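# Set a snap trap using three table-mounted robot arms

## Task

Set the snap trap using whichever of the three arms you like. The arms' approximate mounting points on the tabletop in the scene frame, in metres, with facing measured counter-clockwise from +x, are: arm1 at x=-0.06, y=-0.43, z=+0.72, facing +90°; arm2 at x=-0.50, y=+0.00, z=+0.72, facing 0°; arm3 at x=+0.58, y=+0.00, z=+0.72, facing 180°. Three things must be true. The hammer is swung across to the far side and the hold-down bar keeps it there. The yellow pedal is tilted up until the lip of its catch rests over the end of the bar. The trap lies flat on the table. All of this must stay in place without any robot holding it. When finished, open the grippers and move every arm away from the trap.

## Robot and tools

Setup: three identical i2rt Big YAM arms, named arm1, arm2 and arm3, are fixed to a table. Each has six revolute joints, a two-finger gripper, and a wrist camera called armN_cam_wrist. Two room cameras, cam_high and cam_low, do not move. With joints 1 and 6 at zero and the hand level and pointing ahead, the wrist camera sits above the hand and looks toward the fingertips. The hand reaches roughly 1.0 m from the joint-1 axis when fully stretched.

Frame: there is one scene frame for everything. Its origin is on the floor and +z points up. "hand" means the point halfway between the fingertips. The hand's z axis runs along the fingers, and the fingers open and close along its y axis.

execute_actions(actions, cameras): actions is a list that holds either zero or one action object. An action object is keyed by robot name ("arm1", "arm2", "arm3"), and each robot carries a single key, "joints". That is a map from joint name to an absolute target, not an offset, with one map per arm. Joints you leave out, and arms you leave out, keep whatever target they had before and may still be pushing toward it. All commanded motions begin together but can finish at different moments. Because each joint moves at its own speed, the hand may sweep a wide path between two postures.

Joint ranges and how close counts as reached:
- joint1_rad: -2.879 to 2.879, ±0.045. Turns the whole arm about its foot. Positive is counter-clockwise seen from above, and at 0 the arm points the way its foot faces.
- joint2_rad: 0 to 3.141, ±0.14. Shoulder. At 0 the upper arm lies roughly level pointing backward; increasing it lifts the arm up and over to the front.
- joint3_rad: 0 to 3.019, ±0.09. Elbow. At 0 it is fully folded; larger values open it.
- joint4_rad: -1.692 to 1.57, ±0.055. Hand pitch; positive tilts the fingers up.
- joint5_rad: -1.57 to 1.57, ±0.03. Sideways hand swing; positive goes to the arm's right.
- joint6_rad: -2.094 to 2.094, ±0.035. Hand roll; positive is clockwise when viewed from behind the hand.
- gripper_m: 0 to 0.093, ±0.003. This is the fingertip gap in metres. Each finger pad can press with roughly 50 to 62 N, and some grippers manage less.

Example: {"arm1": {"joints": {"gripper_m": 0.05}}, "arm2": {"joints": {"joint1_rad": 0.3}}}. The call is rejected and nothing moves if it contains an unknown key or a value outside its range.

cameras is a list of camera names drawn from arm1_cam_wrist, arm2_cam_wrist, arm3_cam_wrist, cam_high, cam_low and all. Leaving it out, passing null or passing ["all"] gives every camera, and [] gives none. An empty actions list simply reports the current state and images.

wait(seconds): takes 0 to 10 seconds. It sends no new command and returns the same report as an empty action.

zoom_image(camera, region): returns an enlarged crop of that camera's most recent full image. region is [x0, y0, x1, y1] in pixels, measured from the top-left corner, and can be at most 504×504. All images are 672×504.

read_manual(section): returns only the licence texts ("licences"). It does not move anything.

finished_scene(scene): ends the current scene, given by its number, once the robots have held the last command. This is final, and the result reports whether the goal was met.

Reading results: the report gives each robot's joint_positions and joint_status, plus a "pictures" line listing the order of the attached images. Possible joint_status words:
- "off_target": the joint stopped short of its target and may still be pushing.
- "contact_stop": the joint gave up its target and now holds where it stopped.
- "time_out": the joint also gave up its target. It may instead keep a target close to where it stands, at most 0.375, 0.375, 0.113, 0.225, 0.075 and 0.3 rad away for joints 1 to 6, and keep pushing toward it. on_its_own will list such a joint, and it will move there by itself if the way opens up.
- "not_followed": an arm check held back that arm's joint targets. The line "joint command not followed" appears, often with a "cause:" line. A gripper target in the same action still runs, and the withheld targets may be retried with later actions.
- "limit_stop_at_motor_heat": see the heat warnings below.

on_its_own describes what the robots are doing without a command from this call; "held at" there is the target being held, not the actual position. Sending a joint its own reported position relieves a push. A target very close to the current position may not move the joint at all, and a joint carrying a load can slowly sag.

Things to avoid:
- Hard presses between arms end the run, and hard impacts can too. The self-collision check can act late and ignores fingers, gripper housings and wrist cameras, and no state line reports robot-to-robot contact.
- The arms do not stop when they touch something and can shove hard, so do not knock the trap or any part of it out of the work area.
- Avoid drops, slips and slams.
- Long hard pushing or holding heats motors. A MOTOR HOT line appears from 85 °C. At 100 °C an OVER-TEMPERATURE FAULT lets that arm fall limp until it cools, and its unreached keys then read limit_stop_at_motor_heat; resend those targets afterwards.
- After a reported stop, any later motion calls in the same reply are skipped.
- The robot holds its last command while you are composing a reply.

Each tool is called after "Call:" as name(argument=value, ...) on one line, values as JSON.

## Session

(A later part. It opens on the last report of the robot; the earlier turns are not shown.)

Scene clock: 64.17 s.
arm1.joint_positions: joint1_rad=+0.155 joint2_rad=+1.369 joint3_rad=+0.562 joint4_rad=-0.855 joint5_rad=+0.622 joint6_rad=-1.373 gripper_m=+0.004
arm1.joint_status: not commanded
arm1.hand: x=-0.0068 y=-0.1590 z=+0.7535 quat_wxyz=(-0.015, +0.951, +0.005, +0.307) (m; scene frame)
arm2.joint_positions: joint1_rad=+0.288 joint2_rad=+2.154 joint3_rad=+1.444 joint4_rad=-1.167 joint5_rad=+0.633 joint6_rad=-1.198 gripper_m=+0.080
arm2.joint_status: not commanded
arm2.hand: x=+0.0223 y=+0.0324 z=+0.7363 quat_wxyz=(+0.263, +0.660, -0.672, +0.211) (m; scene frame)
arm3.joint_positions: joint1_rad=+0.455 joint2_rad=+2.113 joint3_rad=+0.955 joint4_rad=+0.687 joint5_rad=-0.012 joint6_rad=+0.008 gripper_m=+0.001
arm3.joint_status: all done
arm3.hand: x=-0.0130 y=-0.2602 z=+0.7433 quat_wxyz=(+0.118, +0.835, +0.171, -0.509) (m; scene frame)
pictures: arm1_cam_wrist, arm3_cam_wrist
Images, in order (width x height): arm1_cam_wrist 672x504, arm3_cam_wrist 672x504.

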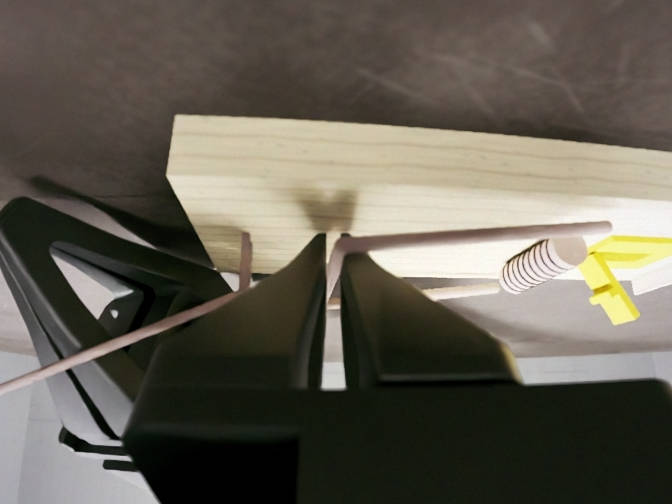

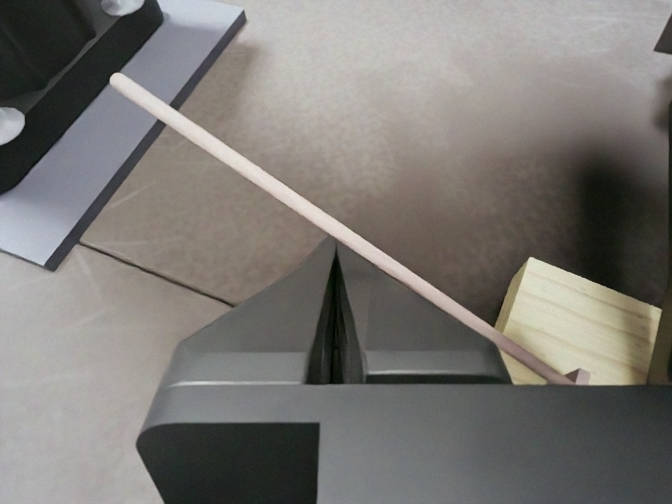

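Call:
execute_actions(actions=[{"arm3":{"joints":{"joint2_rad":2.0,"joint3_rad":0.9}}}], cameras=["arm3_cam_wrist","cam_high"])

Call:
execute_actions(actions=[{"arm3":{"joints":{"joint1_rad":0.4,"joint2_rad":1.97,"joint3_rad":0.85}}}], cameras=["arm3_cam_wrist","arm1_cam_wrist","cam_high"])

Scene clock: 65.27 s.
arm1.joint_positions: joint1_rad=+0.155 joint2_rad=+1.369 joint3_rad=+0.562 joint4_rad=-0.855 joint5_rad=+0.622 joint6_rad=-1.373 gripper_m=+0.004
arm1.joint_status: not commanded
arm1.hand: x=-0.0068 y=-0.1590 z=+0.7535 quat_wxyz=(-0.015, +0.951, +0.005, +0.307) (m; scene frame)
arm2.joint_positions: joint1_rad=+0.288 joint2_rad=+2.154 joint3_rad=+1.444 joint4_rad=-1.167 joint5_rad=+0.633 joint6_rad=-1.198 gripper_m=+0.080
arm2.joint_status: not commanded
arm2.hand: x=+0.0223 y=+0.0324 z=+0.7363 quat_wxyz=(+0.263, +0.660, -0.672, +0.211) (m; scene frame)
arm3.joint_positions: joint1_rad=+0.455 joint2_rad=+2.019 joint3_rad=+0.900 joint4_rad=+0.684 joint5_rad=-0.011 joint6_rad=+0.008 gripper_m=+0.001
arm3.joint_status: all done
arm3.hand: x=-0.0034 y=-0.2554 z=+0.7803 quat_wxyz=(+0.121, +0.826, +0.168, -0.524) (m; scene frame)
pictures: arm3_cam_wrist, cam_high
Images, in order (width x height): arm3_cam_wrist 672x504, cam_high 672x504.

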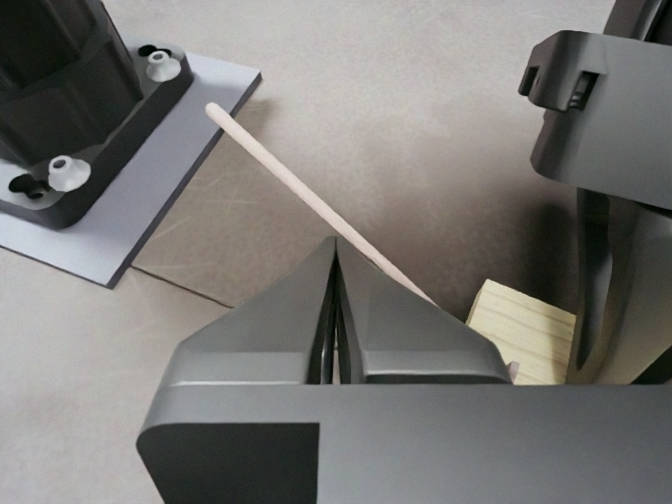

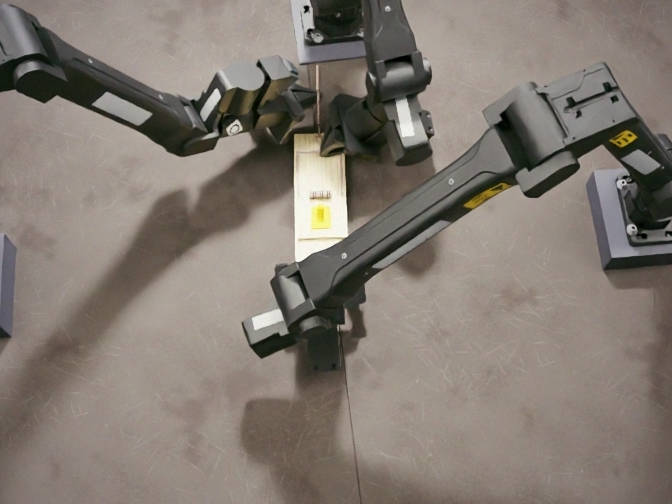

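Scene clock: 66.00 s.
arm1.joint_positions: joint1_rad=+0.155 joint2_rad=+1.369 joint3_rad=+0.562 joint4_rad=-0.855 joint5_rad=+0.622 joint6_rad=-1.373 gripper_m=+0.004
arm1.joint_status: not commanded
arm1.hand: x=-0.0068 y=-0.1590 z=+0.7535 quat_wxyz=(-0.015, +0.951, +0.005, +0.307) (m; scene frame)
arm2.joint_positions: joint1_rad=+0.288 joint2_rad=+2.154 joint3_rad=+1.444 joint4_rad=-1.167 joint5_rad=+0.633 joint6_rad=-1.198 gripper_m=+0.080
arm2.joint_status: not commanded
arm2.hand: x=+0.0223 y=+0.0324 z=+0.7363 quat_wxyz=(+0.263, +0.660, -0.672, +0.211) (m; scene frame)
arm3.joint_positions: joint1_rad=+0.396 joint2_rad=+2.003 joint3_rad=+0.854 joint4_rad=+0.684 joint5_rad=-0.009 joint6_rad=+0.007 gripper_m=+0.001
arm3.joint_status: all done
arm3.hand: x=+0.0002 y=-0.2144 z=+0.7721 quat_wxyz=(+0.102, +0.839, +0.145, -0.515) (m; scene frame)
pictures: arm1_cam_wrist, arm3_cam_wrist, cam_high
Images, in order (width x height): arm1_cam_wrist 672x504, arm3_cam_wrist 672x504, cam_high 672x504.

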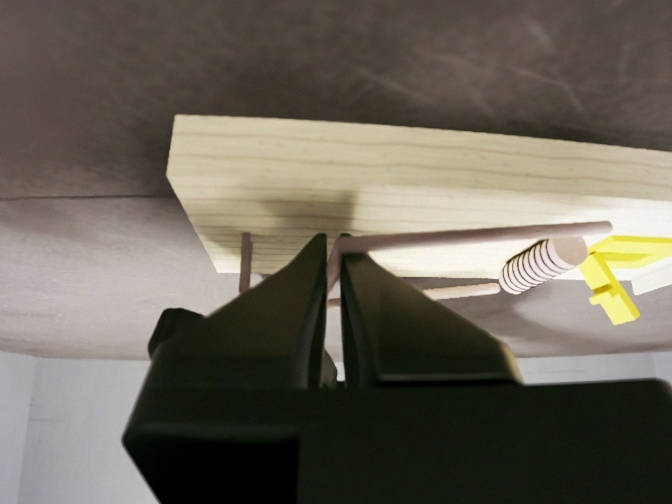

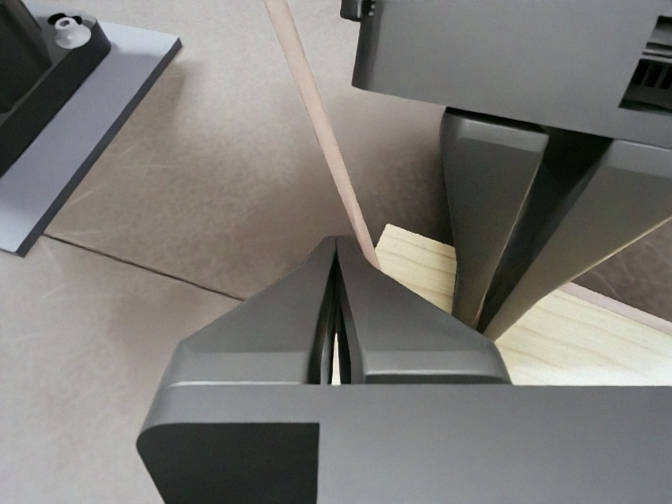

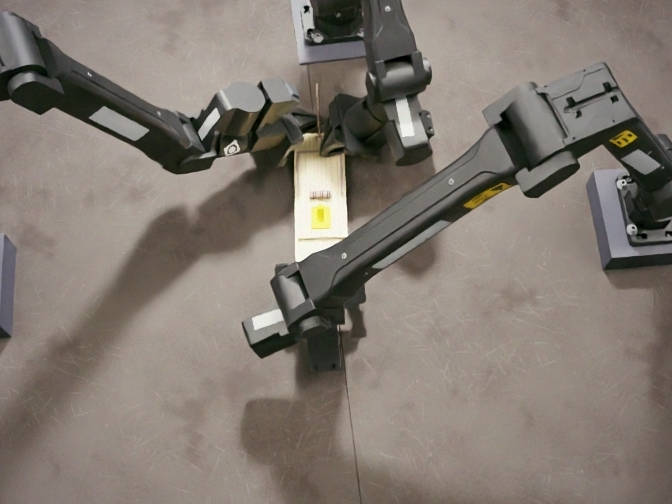

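Call:
execute_actions(actions=[{"arm3":{"joints":{"joint1_rad":0.37,"joint2_rad":1.93,"joint3_rad":0.8}}}], cameras=["arm3_cam_wrist","arm1_cam_wrist","cam_high"])

Scene clock: 66.97 s.
arm1.joint_positions: joint1_rad=+0.155 joint2_rad=+1.369 joint3_rad=+0.562 joint4_rad=-0.855 joint5_rad=+0.622 joint6_rad=-1.372 gripper_m=+0.004
arm1.joint_status: not commanded
arm1.hand: x=-0.0068 y=-0.1590 z=+0.7535 quat_wxyz=(-0.015, +0.952, +0.005, +0.307) (m; scene frame)
arm2.joint_positions: joint1_rad=+0.288 joint2_rad=+2.154 joint3_rad=+1.444 joint4_rad=-1.167 joint5_rad=+0.633 joint6_rad=-1.198 gripper_m=+0.080
arm2.joint_status: not commanded
arm2.hand: x=+0.0223 y=+0.0324 z=+0.7363 quat_wxyz=(+0.263, +0.660, -0.672, +0.211) (m; scene frame)
arm3.joint_positions: joint1_rad=+0.373 joint2_rad=+1.958 joint3_rad=+0.804 joint4_rad=+0.684 joint5_rad=-0.009 joint6_rad=+0.007 gripper_m=+0.001
arm3.joint_status: all done
arm3.hand: x=+0.0109 y=-0.1957 z=+0.7798 quat_wxyz=(+0.096, +0.841, +0.136, -0.514) (m; scene frame)
pictures: arm1_cam_wrist, arm3_cam_wrist, cam_high
Images, in order (width x height): arm1_cam_wrist 672x504, arm3_cam_wrist 672x504, cam_high 672x504.

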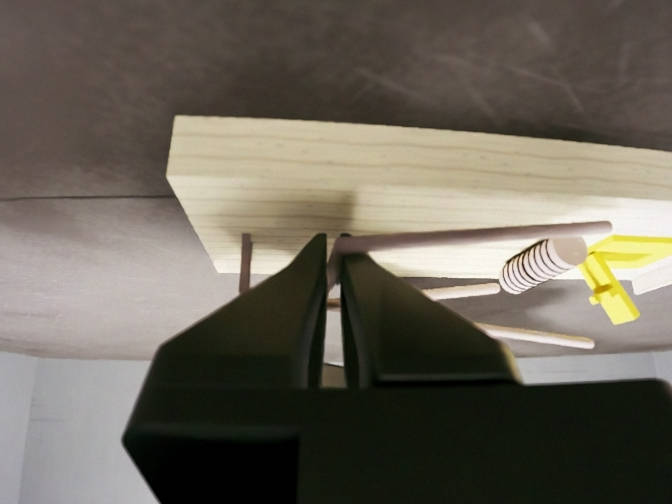

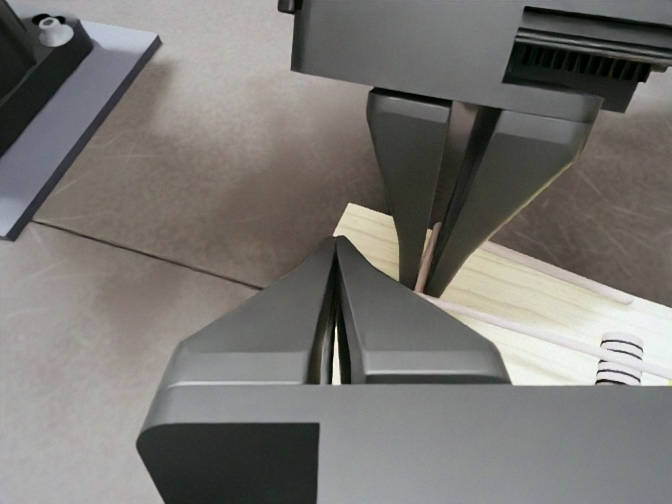

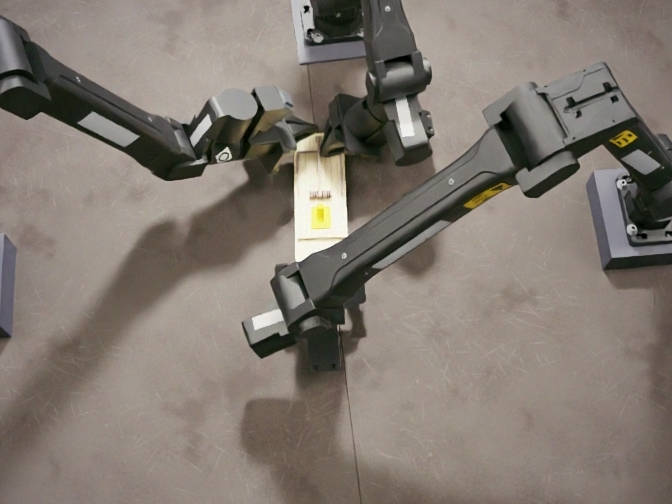

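Call:
execute_actions(actions=[{"arm3":{"joints":{"joint2_rad":1.8,"joint3_rad":0.72,"joint4_rad":0.66}}}], cameras=[])

Call:
execute_actions(actions=[{"arm3":{"joints":{"joint1_rad":0.27}}}], cameras=["arm3_cam_wrist","arm1_cam_wrist"])

Scene clock: 68.23 s.
arm1.joint_positions: joint1_rad=+0.155 joint2_rad=+1.369 joint3_rad=+0.562 joint4_rad=-0.855 joint5_rad=+0.622 joint6_rad=-1.372 gripper_m=+0.004
arm1.joint_status: not commanded
arm1.hand: x=-0.0068 y=-0.1590 z=+0.7535 quat_wxyz=(-0.015, +0.952, +0.005, +0.307) (m; scene frame)
arm2.joint_positions: joint1_rad=+0.288 joint2_rad=+2.154 joint3_rad=+1.444 joint4_rad=-1.167 joint5_rad=+0.633 joint6_rad=-1.198 gripper_m=+0.080
arm2.joint_status: not commanded
arm2.hand: x=+0.0223 y=+0.0324 z=+0.7363 quat_wxyz=(+0.263, +0.660, -0.672, +0.211) (m; scene frame)
arm3.joint_positions: joint1_rad=+0.373 joint2_rad=+1.810 joint3_rad=+0.719 joint4_rad=+0.664 joint5_rad=-0.009 joint6_rad=+0.007 gripper_m=+0.001
arm3.joint_status: all done
arm3.hand: x=+0.0335 y=-0.1874 z=+0.8262 quat_wxyz=(+0.099, +0.830, +0.134, -0.532) (m; scene frame)
pictures: none
No camera images: the call's "cameras" was empty. Leave "cameras" out to get every camera's image.

Scene clock: 69.10 s.
arm1.joint_positions: joint1_rad=+0.155 joint2_rad=+1.369 joint3_rad=+0.562 joint4_rad=-0.855 joint5_rad=+0.622 joint6_rad=-1.372 gripper_m=+0.004
arm1.joint_status: not commanded
arm1.hand: x=-0.0068 y=-0.1590 z=+0.7535 quat_wxyz=(-0.015, +0.952, +0.005, +0.307) (m; scene frame)
arm2.joint_positions: joint1_rad=+0.288 joint2_rad=+2.154 joint3_rad=+1.444 joint4_rad=-1.167 joint5_rad=+0.633 joint6_rad=-1.198 gripper_m=+0.080
arm2.joint_status: not commanded
arm2.hand: x=+0.0223 y=+0.0324 z=+0.7363 quat_wxyz=(+0.263, +0.660, -0.672, +0.211) (m; scene frame)
arm3.joint_positions: joint1_rad=+0.263 joint2_rad=+1.810 joint3_rad=+0.719 joint4_rad=+0.664 joint5_rad=-0.008 joint6_rad=+0.007 gripper_m=+0.001
arm3.joint_status: all done
arm3.hand: x=+0.0161 y=-0.1257 z=+0.8255 quat_wxyz=(+0.069, +0.837, +0.088, -0.536) (m; scene frame)
pictures: arm1_cam_wrist, arm3_cam_wrist
Images, in order (width x height): arm1_cam_wrist 672x504, arm3_cam_wrist 672x504.

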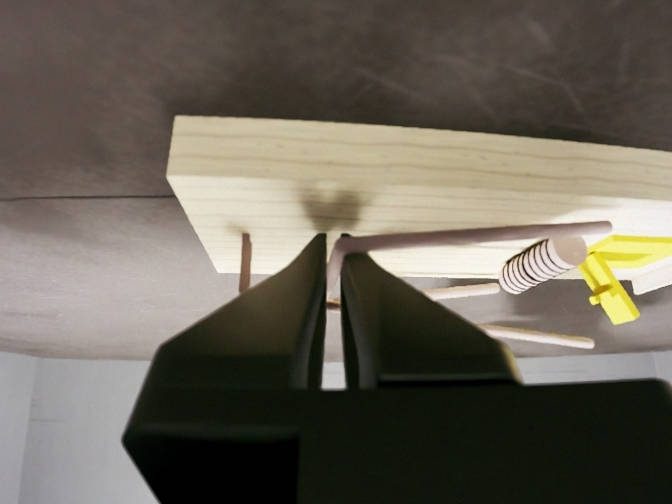

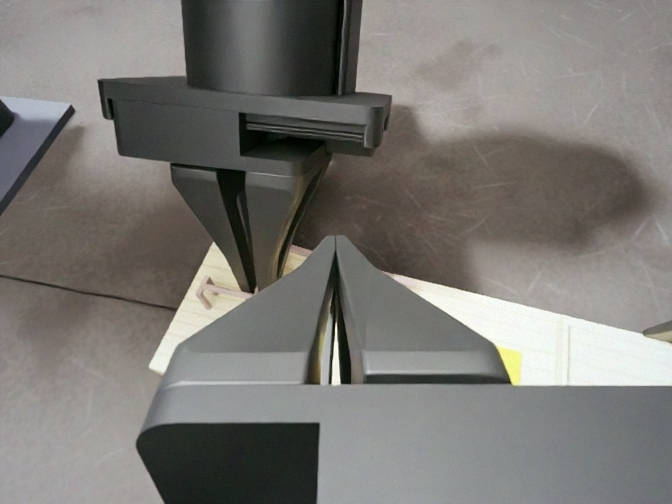

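Call:
execute_actions(actions=[{"arm3":{"joints":{"joint1_rad":0.235,"joint2_rad":1.91,"joint3_rad":0.79}}}], cameras=["arm1_cam_wrist"])

Call:
execute_actions(actions=[{"arm3":{"joints":{"joint2_rad":1.95}}}], cameras=["arm1_cam_wrist","cam_high"])

Scene clock: 70.23 s.
arm1.joint_positions: joint1_rad=+0.155 joint2_rad=+1.369 joint3_rad=+0.562 joint4_rad=-0.855 joint5_rad=+0.622 joint6_rad=-1.372 gripper_m=+0.004
arm1.joint_status: not commanded
arm1.hand: x=-0.0068 y=-0.1590 z=+0.7535 quat_wxyz=(-0.015, +0.952, +0.005, +0.307) (m; scene frame)
arm2.joint_positions: joint1_rad=+0.288 joint2_rad=+2.154 joint3_rad=+1.444 joint4_rad=-1.167 joint5_rad=+0.633 joint6_rad=-1.198 gripper_m=+0.080
arm2.joint_status: not commanded
arm2.hand: x=+0.0223 y=+0.0324 z=+0.7363 quat_wxyz=(+0.263, +0.660, -0.672, +0.211) (m; scene frame)
arm3.joint_positions: joint1_rad=+0.238 joint2_rad=+1.900 joint3_rad=+0.757 joint4_rad=+0.664 joint5_rad=-0.008 joint6_rad=+0.007 gripper_m=+0.001
arm3.joint_status: all done
arm3.hand: x=+0.0057 y=-0.1138 z=+0.7898 quat_wxyz=(+0.060, +0.852, +0.079, -0.515) (m; scene frame)
pictures: arm1_cam_wrist
Images, in order (width x height): arm1_cam_wrist 672x504.

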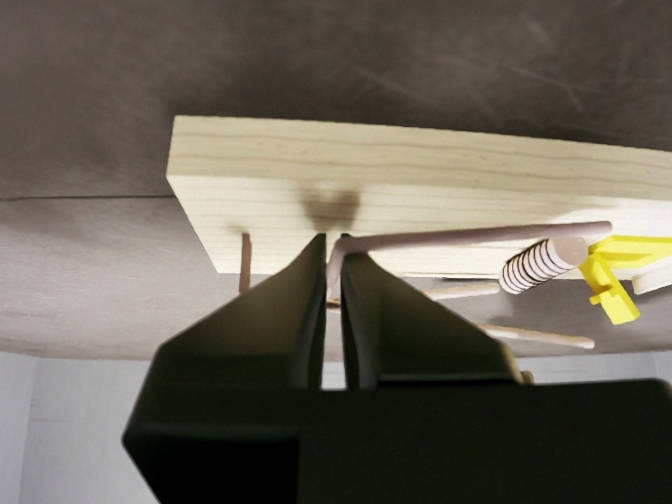

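Scene clock: 70.90 s.
arm1.joint_positions: joint1_rad=+0.155 joint2_rad=+1.369 joint3_rad=+0.562 joint4_rad=-0.855 joint5_rad=+0.622 joint6_rad=-1.370 gripper_m=+0.004
arm1.joint_status: not commanded
arm1.hand: x=-0.0068 y=-0.1590 z=+0.7535 quat_wxyz=(-0.015, +0.952, +0.004, +0.307) (m; scene frame)
arm2.joint_positions: joint1_rad=+0.288 joint2_rad=+2.154 joint3_rad=+1.444 joint4_rad=-1.167 joint5_rad=+0.633 joint6_rad=-1.198 gripper_m=+0.080
arm2.joint_status: not commanded
arm2.hand: x=+0.0223 y=+0.0324 z=+0.7363 quat_wxyz=(+0.263, +0.660, -0.672, +0.211) (m; scene frame)
arm3.joint_positions: joint1_rad=+0.238 joint2_rad=+1.929 joint3_rad=+0.757 joint4_rad=+0.664 joint5_rad=-0.008 joint6_rad=+0.007 gripper_m=+0.001
arm3.joint_status: all done
arm3.hand: x=+0.0095 y=-0.1132 z=+0.7737 quat_wxyz=(+0.059, +0.859, +0.080, -0.503) (m; scene frame)
pictures: arm1_cam_wrist, cam_high
Images, in order (width x height): arm1_cam_wrist 672x504, cam_high 672x504.

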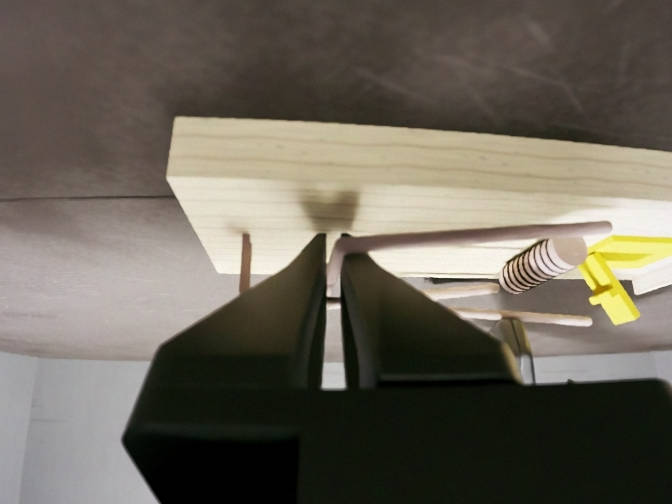

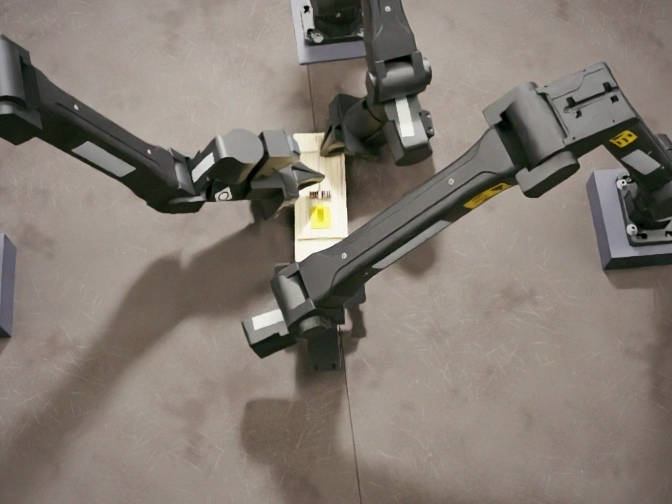

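Working.

Call:
execute_actions(actions=[{"arm3":{"joints":{"joint2_rad":1.985}}}], cameras=["arm1_cam_wrist"])

Call:
execute_actions(actions=[{"arm3":{"joints":{"joint2_rad":1.87,"joint3_rad":0.72}}}], cameras=["arm1_cam_wrist"])

Call:
execute_actions(actions=[{"arm3":{"joints":{"joint1_rad":0.13}}}], cameras=[])

Call:
execute_actions(actions=[{"arm3":{"joints":{"joint2_rad":1.945}}}], cameras=["arm1_cam_wrist","arm2_cam_wrist"])

Scene clock: 71.80 s.
arm1.joint_positions: joint1_rad=+0.155 joint2_rad=+1.370 joint3_rad=+0.562 joint4_rad=-0.855 joint5_rad=+0.621 joint6_rad=-1.369 gripper_m=+0.004
arm1.joint_status: not commanded
arm1.hand: x=-0.0070 y=-0.1590 z=+0.7531 quat_wxyz=(-0.015, +0.952, +0.003, +0.307) (m; scene frame)
arm2.joint_positions: joint1_rad=+0.288 joint2_rad=+2.154 joint3_rad=+1.444 joint4_rad=-1.167 joint5_rad=+0.633 joint6_rad=-1.198 gripper_m=+0.080
arm2.joint_status: not commanded
arm2.hand: x=+0.0223 y=+0.0322 z=+0.7363 quat_wxyz=(+0.263, +0.660, -0.672, +0.211) (m; scene frame)
arm3.joint_positions: joint1_rad=+0.238 joint2_rad=+1.951 joint3_rad=+0.764 joint4_rad=+0.665 joint5_rad=-0.008 joint6_rad=+0.007 gripper_m=+0.001
arm3.joint_status: all done
arm3.hand: x=+0.0094 y=-0.1134 z=+0.7641 quat_wxyz=(+0.058, +0.862, +0.080, -0.497) (m; scene frame)
pictures: arm1_cam_wrist
Images, in order (width x height): arm1_cam_wrist 672x504.

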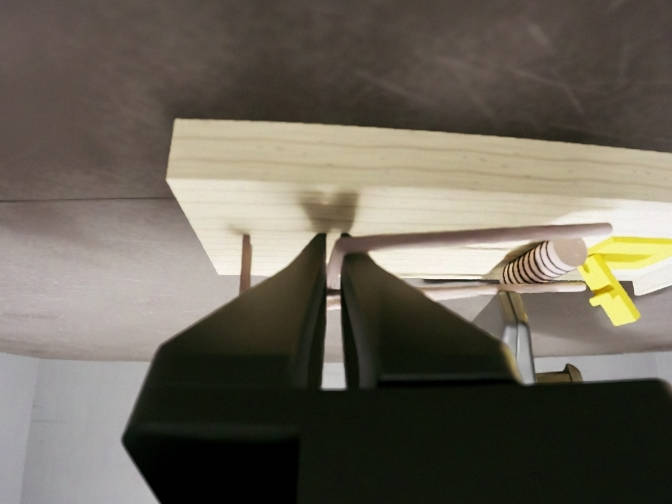

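Scene clock: 72.63 s.
arm1.joint_positions: joint1_rad=+0.155 joint2_rad=+1.370 joint3_rad=+0.562 joint4_rad=-0.855 joint5_rad=+0.621 joint6_rad=-1.369 gripper_m=+0.004
arm1.joint_status: not commanded
arm1.hand: x=-0.0070 y=-0.1590 z=+0.7531 quat_wxyz=(-0.015, +0.952, +0.003, +0.307) (m; scene frame)
arm2.joint_positions: joint1_rad=+0.288 joint2_rad=+2.154 joint3_rad=+1.444 joint4_rad=-1.167 joint5_rad=+0.633 joint6_rad=-1.198 gripper_m=+0.080
arm2.joint_status: not commanded
arm2.hand: x=+0.0223 y=+0.0322 z=+0.7363 quat_wxyz=(+0.263, +0.660, -0.672, +0.211) (m; scene frame)
arm3.joint_positions: joint1_rad=+0.238 joint2_rad=+1.895 joint3_rad=+0.722 joint4_rad=+0.665 joint5_rad=-0.008 joint6_rad=+0.007 gripper_m=+0.001
arm3.joint_status: all done
arm3.hand: x=+0.0211 y=-0.1109 z=+0.7802 quat_wxyz=(+0.059, +0.859, +0.080, -0.503) (m; scene frame)
pictures: arm1_cam_wrist
Images, in order (width x height): arm1_cam_wrist 672x504.

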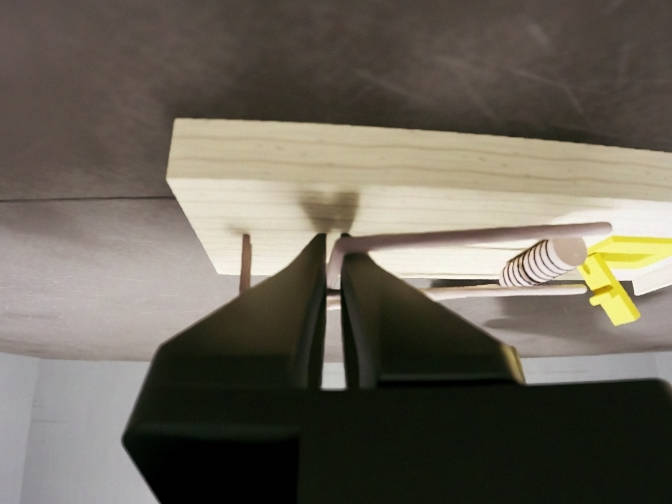

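Scene clock: 73.53 s.
arm1.joint_positions: joint1_rad=+0.155 joint2_rad=+1.370 joint3_rad=+0.562 joint4_rad=-0.855 joint5_rad=+0.621 joint6_rad=-1.369 gripper_m=+0.004
arm1.joint_status: not commanded
arm1.hand: x=-0.0070 y=-0.1590 z=+0.7531 quat_wxyz=(-0.015, +0.952, +0.003, +0.307) (m; scene frame)
arm2.joint_positions: joint1_rad=+0.288 joint2_rad=+2.154 joint3_rad=+1.444 joint4_rad=-1.167 joint5_rad=+0.633 joint6_rad=-1.198 gripper_m=+0.080
arm2.joint_status: not commanded
arm2.hand: x=+0.0223 y=+0.0322 z=+0.7363 quat_wxyz=(+0.263, +0.660, -0.672, +0.211) (m; scene frame)
arm3.joint_positions: joint1_rad=+0.123 joint2_rad=+1.895 joint3_rad=+0.722 joint4_rad=+0.665 joint5_rad=-0.008 joint6_rad=+0.007 gripper_m=+0.001
arm3.joint_status: all done
arm3.hand: x=+0.0121 y=-0.0457 z=+0.7795 quat_wxyz=(+0.030, +0.862, +0.030, -0.505) (m; scene frame)
pictures: none
No camera images: the call's "cameras" was empty. Leave "cameras" out to get every camera's image.

Scene clock: 74.30 s.
arm1.joint_positions: joint1_rad=+0.155 joint2_rad=+1.370 joint3_rad=+0.562 joint4_rad=-0.855 joint5_rad=+0.621 joint6_rad=-1.369 gripper_m=+0.004
arm1.joint_status: not commanded
arm1.hand: x=-0.0070 y=-0.1590 z=+0.7531 quat_wxyz=(-0.015, +0.952, +0.003, +0.307) (m; scene frame)
arm2.joint_positions: joint1_rad=+0.288 joint2_rad=+2.154 joint3_rad=+1.444 joint4_rad=-1.167 joint5_rad=+0.633 joint6_rad=-1.198 gripper_m=+0.080
arm2.joint_status: not commanded
arm2.hand: x=+0.0223 y=+0.0322 z=+0.7363 quat_wxyz=(+0.263, +0.660, -0.672, +0.211) (m; scene frame)
arm3.joint_positions: joint1_rad=+0.123 joint2_rad=+1.928 joint3_rad=+0.722 joint4_rad=+0.665 joint5_rad=-0.008 joint6_rad=+0.007 gripper_m=+0.001
arm3.joint_status: all done
arm3.hand: x=+0.0169 y=-0.0455 z=+0.7614 quat_wxyz=(+0.029, +0.870, +0.031, -0.490) (m; scene frame)
pictures: arm1_cam_wrist, arm2_cam_wrist
Images, in order (width x height): arm1_cam_wrist 672x504, arm2_cam_wrist 672x504.

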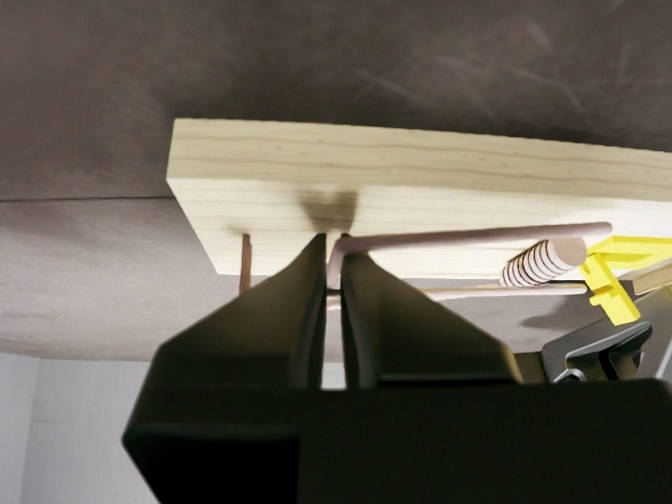

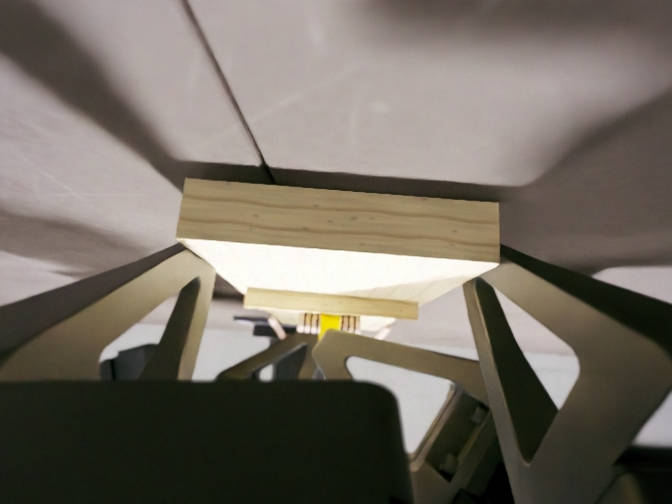

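Call:
execute_actions(actions=[{"arm3":{"joints":{"joint1_rad":0.178}}}], cameras=["arm1_cam_wrist"])

Call:
zoom_image(camera="arm1_cam_wrist", region=[472,200,672,350])

Scene clock: 77.17 s.
arm1.joint_positions: joint1_rad=+0.155 joint2_rad=+1.370 joint3_rad=+0.562 joint4_rad=-0.855 joint5_rad=+0.621 joint6_rad=-1.368 gripper_m=+0.004
arm1.joint_status: not commanded
arm1.hand: x=-0.0070 y=-0.1590 z=+0.7531 quat_wxyz=(-0.015, +0.952, +0.003, +0.307) (m; scene frame)
arm2.joint_positions: joint1_rad=+0.288 joint2_rad=+2.154 joint3_rad=+1.444 joint4_rad=-1.167 joint5_rad=+0.633 joint6_rad=-1.198 gripper_m=+0.080
arm2.joint_status: not commanded
arm2.hand: x=+0.0223 y=+0.0322 z=+0.7363 quat_wxyz=(+0.263, +0.660, -0.672, +0.211) (m; scene frame)
arm3.joint_positions: joint1_rad=+0.178 joint2_rad=+1.928 joint3_rad=+0.722 joint4_rad=+0.665 joint5_rad=-0.004 joint6_rad=+0.007 gripper_m=+0.001
arm3.joint_status: all done
arm3.hand: x=+0.0201 y=-0.0756 z=+0.7617 quat_wxyz=(+0.041, +0.869, +0.053, -0.490) (m; scene frame)
pictures: arm1_cam_wrist
Images, in order (width x height): arm1_cam_wrist 672x504.

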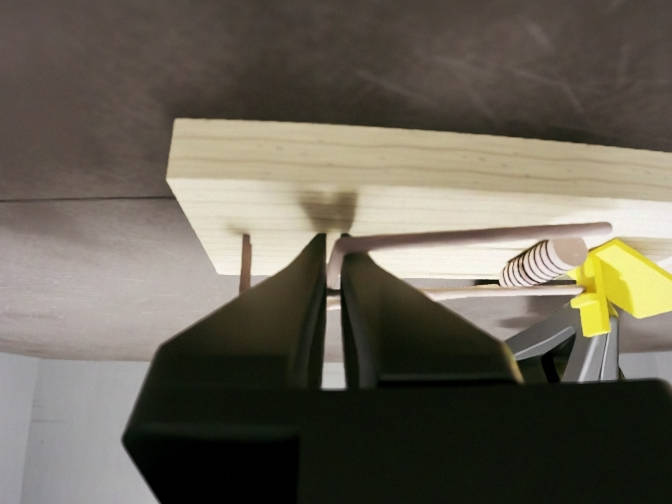

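Region (472, 200, 672, 350) of arm1_cam_wrist's 672x504 image, scaled by 2.520, with more detail than that image has; it fills the top 378 rows of this view, and the rest is white.

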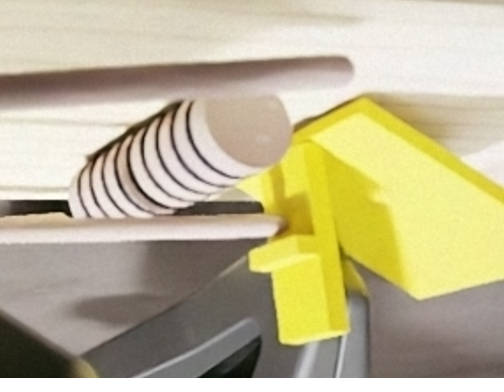

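Call:
execute_actions(actions=[{"arm1":{"joints":{"joint2_rad":1.33,"joint3_rad":0.565,"joint4_rad":-0.86}},"arm2":{"joints":{"joint1_rad":0.288,"joint2_rad":2.15}}}], cameras=["arm1_cam_wrist"])

Call:
execute_actions(actions=[{"arm1":{"joints":{"gripper_m":0.02}}}], cameras=[])

Call:
execute_actions(actions=[{"arm1":{"joints":{"joint2_rad":1.1}},"arm3":{"joints":{"joint1_rad":0.165,"joint2_rad":1.8}},"arm2":{"joints":{"gripper_m":0.093}}}], cameras=["arm1_cam_wrist"])

Call:
execute_actions(actions=[{"arm1":{"joints":{"joint2_rad":0.5}},"arm3":{"joints":{"joint2_rad":1.0}},"arm2":{"joints":{"joint2_rad":1.2}}}], cameras=["cam_high","cam_low"])

Scene clock: 78.23 s.
arm1.joint_positions: joint1_rad=+0.153 joint2_rad=+1.349 joint3_rad=+0.565 joint4_rad=-0.854 joint5_rad=+0.606 joint6_rad=-1.365 gripper_m=+0.004
arm1.joint_status: all done
arm1.hand: x=-0.0092 y=-0.1558 z=+0.7575 quat_wxyz=(-0.026, +0.954, -0.003, +0.297) (m; scene frame)
arm2.joint_positions: joint1_rad=+0.280 joint2_rad=+2.148 joint3_rad=+1.444 joint4_rad=-1.163 joint5_rad=+0.611 joint6_rad=-1.204 gripper_m=+0.080
arm2.joint_status: all done
arm2.hand: x=+0.0229 y=+0.0313 z=+0.7369 quat_wxyz=(+0.256, +0.660, -0.677, +0.201) (m; scene frame)
arm3.joint_positions: joint1_rad=+0.178 joint2_rad=+1.928 joint3_rad=+0.722 joint4_rad=+0.665 joint5_rad=-0.004 joint6_rad=+0.007 gripper_m=+0.001
arm3.joint_status: not commanded
arm3.hand: x=+0.0201 y=-0.0756 z=+0.7617 quat_wxyz=(+0.041, +0.869, +0.053, -0.490) (m; scene frame)
pictures: arm1_cam_wrist
Images, in order (width x height): arm1_cam_wrist 672x504.

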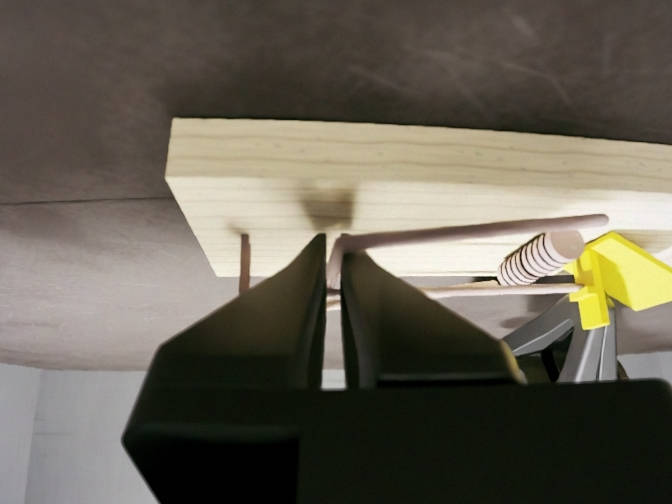

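Scene clock: 78.97 s.
arm1.joint_positions: joint1_rad=+0.159 joint2_rad=+1.346 joint3_rad=+0.565 joint4_rad=-0.854 joint5_rad=+0.600 joint6_rad=-1.428 gripper_m=+0.020
arm1.joint_status: all done
arm1.hand: x=-0.0116 y=-0.1555 z=+0.7575 quat_wxyz=(-0.018, +0.955, +0.029, +0.295) (m; scene frame)
arm2.joint_positions: joint1_rad=+0.280 joint2_rad=+2.147 joint3_rad=+1.444 joint4_rad=-1.163 joint5_rad=+0.606 joint6_rad=-1.204 gripper_m=+0.080
arm2.joint_status: not commanded
arm2.hand: x=+0.0226 y=+0.0318 z=+0.7367 quat_wxyz=(+0.255, +0.660, -0.678, +0.199) (m; scene frame)
arm3.joint_positions: joint1_rad=+0.177 joint2_rad=+1.928 joint3_rad=+0.722 joint4_rad=+0.665 joint5_rad=-0.004 joint6_rad=+0.007 gripper_m=+0.001
arm3.joint_status: not commanded
arm3.hand: x=+0.0201 y=-0.0751 z=+0.7617 quat_wxyz=(+0.041, +0.869, +0.053, -0.490) (m; scene frame)
pictures: none
No camera images: the call's "cameras" was empty. Leave "cameras" out to get every camera's image.

Scene clock: 80.13 s.
arm1.joint_positions: joint1_rad=+0.159 joint2_rad=+1.095 joint3_rad=+0.565 joint4_rad=-0.854 joint5_rad=+0.599 joint6_rad=-1.434 gripper_m=+0.020
arm1.joint_status: all done
arm1.hand: x=-0.0148 y=-0.1384 z=+0.8201 quat_wxyz=(-0.135, +0.952, -0.006, +0.274) (m; scene frame)
arm2.joint_positions: joint1_rad=+0.280 joint2_rad=+2.144 joint3_rad=+1.444 joint4_rad=-1.163 joint5_rad=+0.591 joint6_rad=-1.199 gripper_m=+0.093
arm2.joint_status: all done
arm2.hand: x=+0.0222 y=+0.0342 z=+0.7367 quat_wxyz=(+0.250, +0.659, -0.682, +0.194) (m; scene frame)
arm3.joint_positions: joint1_rad=+0.172 joint2_rad=+1.806 joint3_rad=+0.722 joint4_rad=+0.663 joint5_rad=-0.004 joint6_rad=+0.007 gripper_m=+0.001
arm3.joint_status: all done
arm3.hand: x=+0.0053 y=-0.0738 z=+0.8284 quat_wxyz=(+0.043, +0.838, +0.049, -0.541) (m; scene frame)
pictures: arm1_cam_wrist
Images, in order (width x height): arm1_cam_wrist 672x504.

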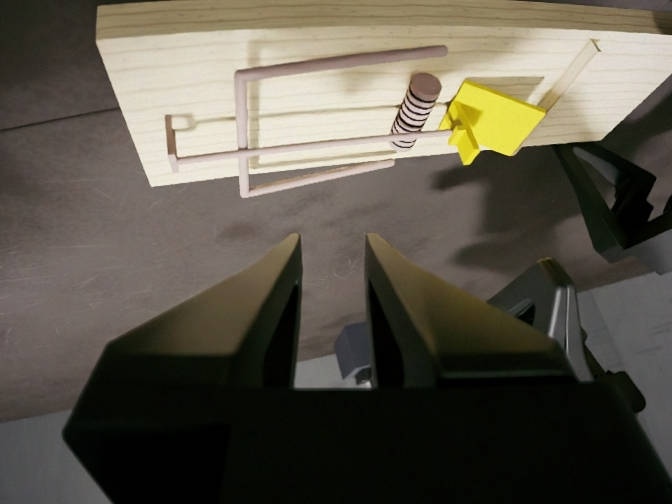

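Scene clock: 81.80 s.
arm1.joint_positions: joint1_rad=+0.159 joint2_rad=+0.500 joint3_rad=+0.565 joint4_rad=-0.854 joint5_rad=+0.599 joint6_rad=-1.434 gripper_m=+0.020
arm1.joint_status: all done
arm1.hand: x=-0.0102 y=-0.1612 z=+0.9703 quat_wxyz=(-0.403, +0.886, -0.092, +0.210) (m; scene frame)
arm2.joint_positions: joint1_rad=+0.280 joint2_rad=+1.198 joint3_rad=+1.439 joint4_rad=-1.156 joint5_rad=+0.575 joint6_rad=-1.199 gripper_m=+0.093
arm2.joint_status: all done
arm2.hand: x=-0.0441 y=+0.0182 z=+1.2037 quat_wxyz=(-0.157, +0.531, -0.740, +0.381) (m; scene frame)
arm3.joint_positions: joint1_rad=+0.172 joint2_rad=+0.998 joint3_rad=+0.719 joint4_rad=+0.660 joint5_rad=-0.004 joint6_rad=+0.007 gripper_m=+0.001
arm3.joint_status: all done
arm3.hand: x=+0.1126 y=-0.0551 z=+1.2558 quat_wxyz=(+0.060, +0.560, +0.031, -0.825) (m; scene frame)
pictures: cam_high, cam_low
Images, in order (width x height): cam_high 672x504, cam_low 672x504.

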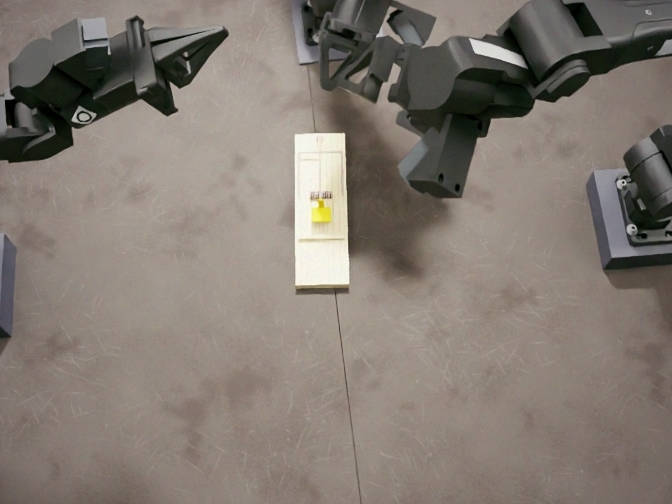

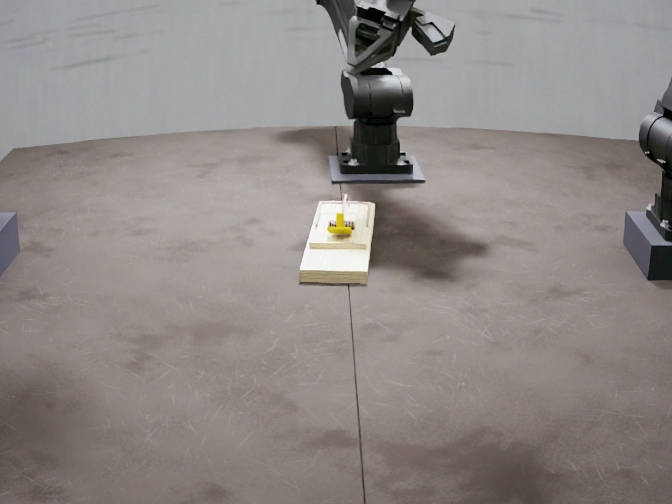

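Call:
finished_scene(scene=2)

The scene is finished: the task was done.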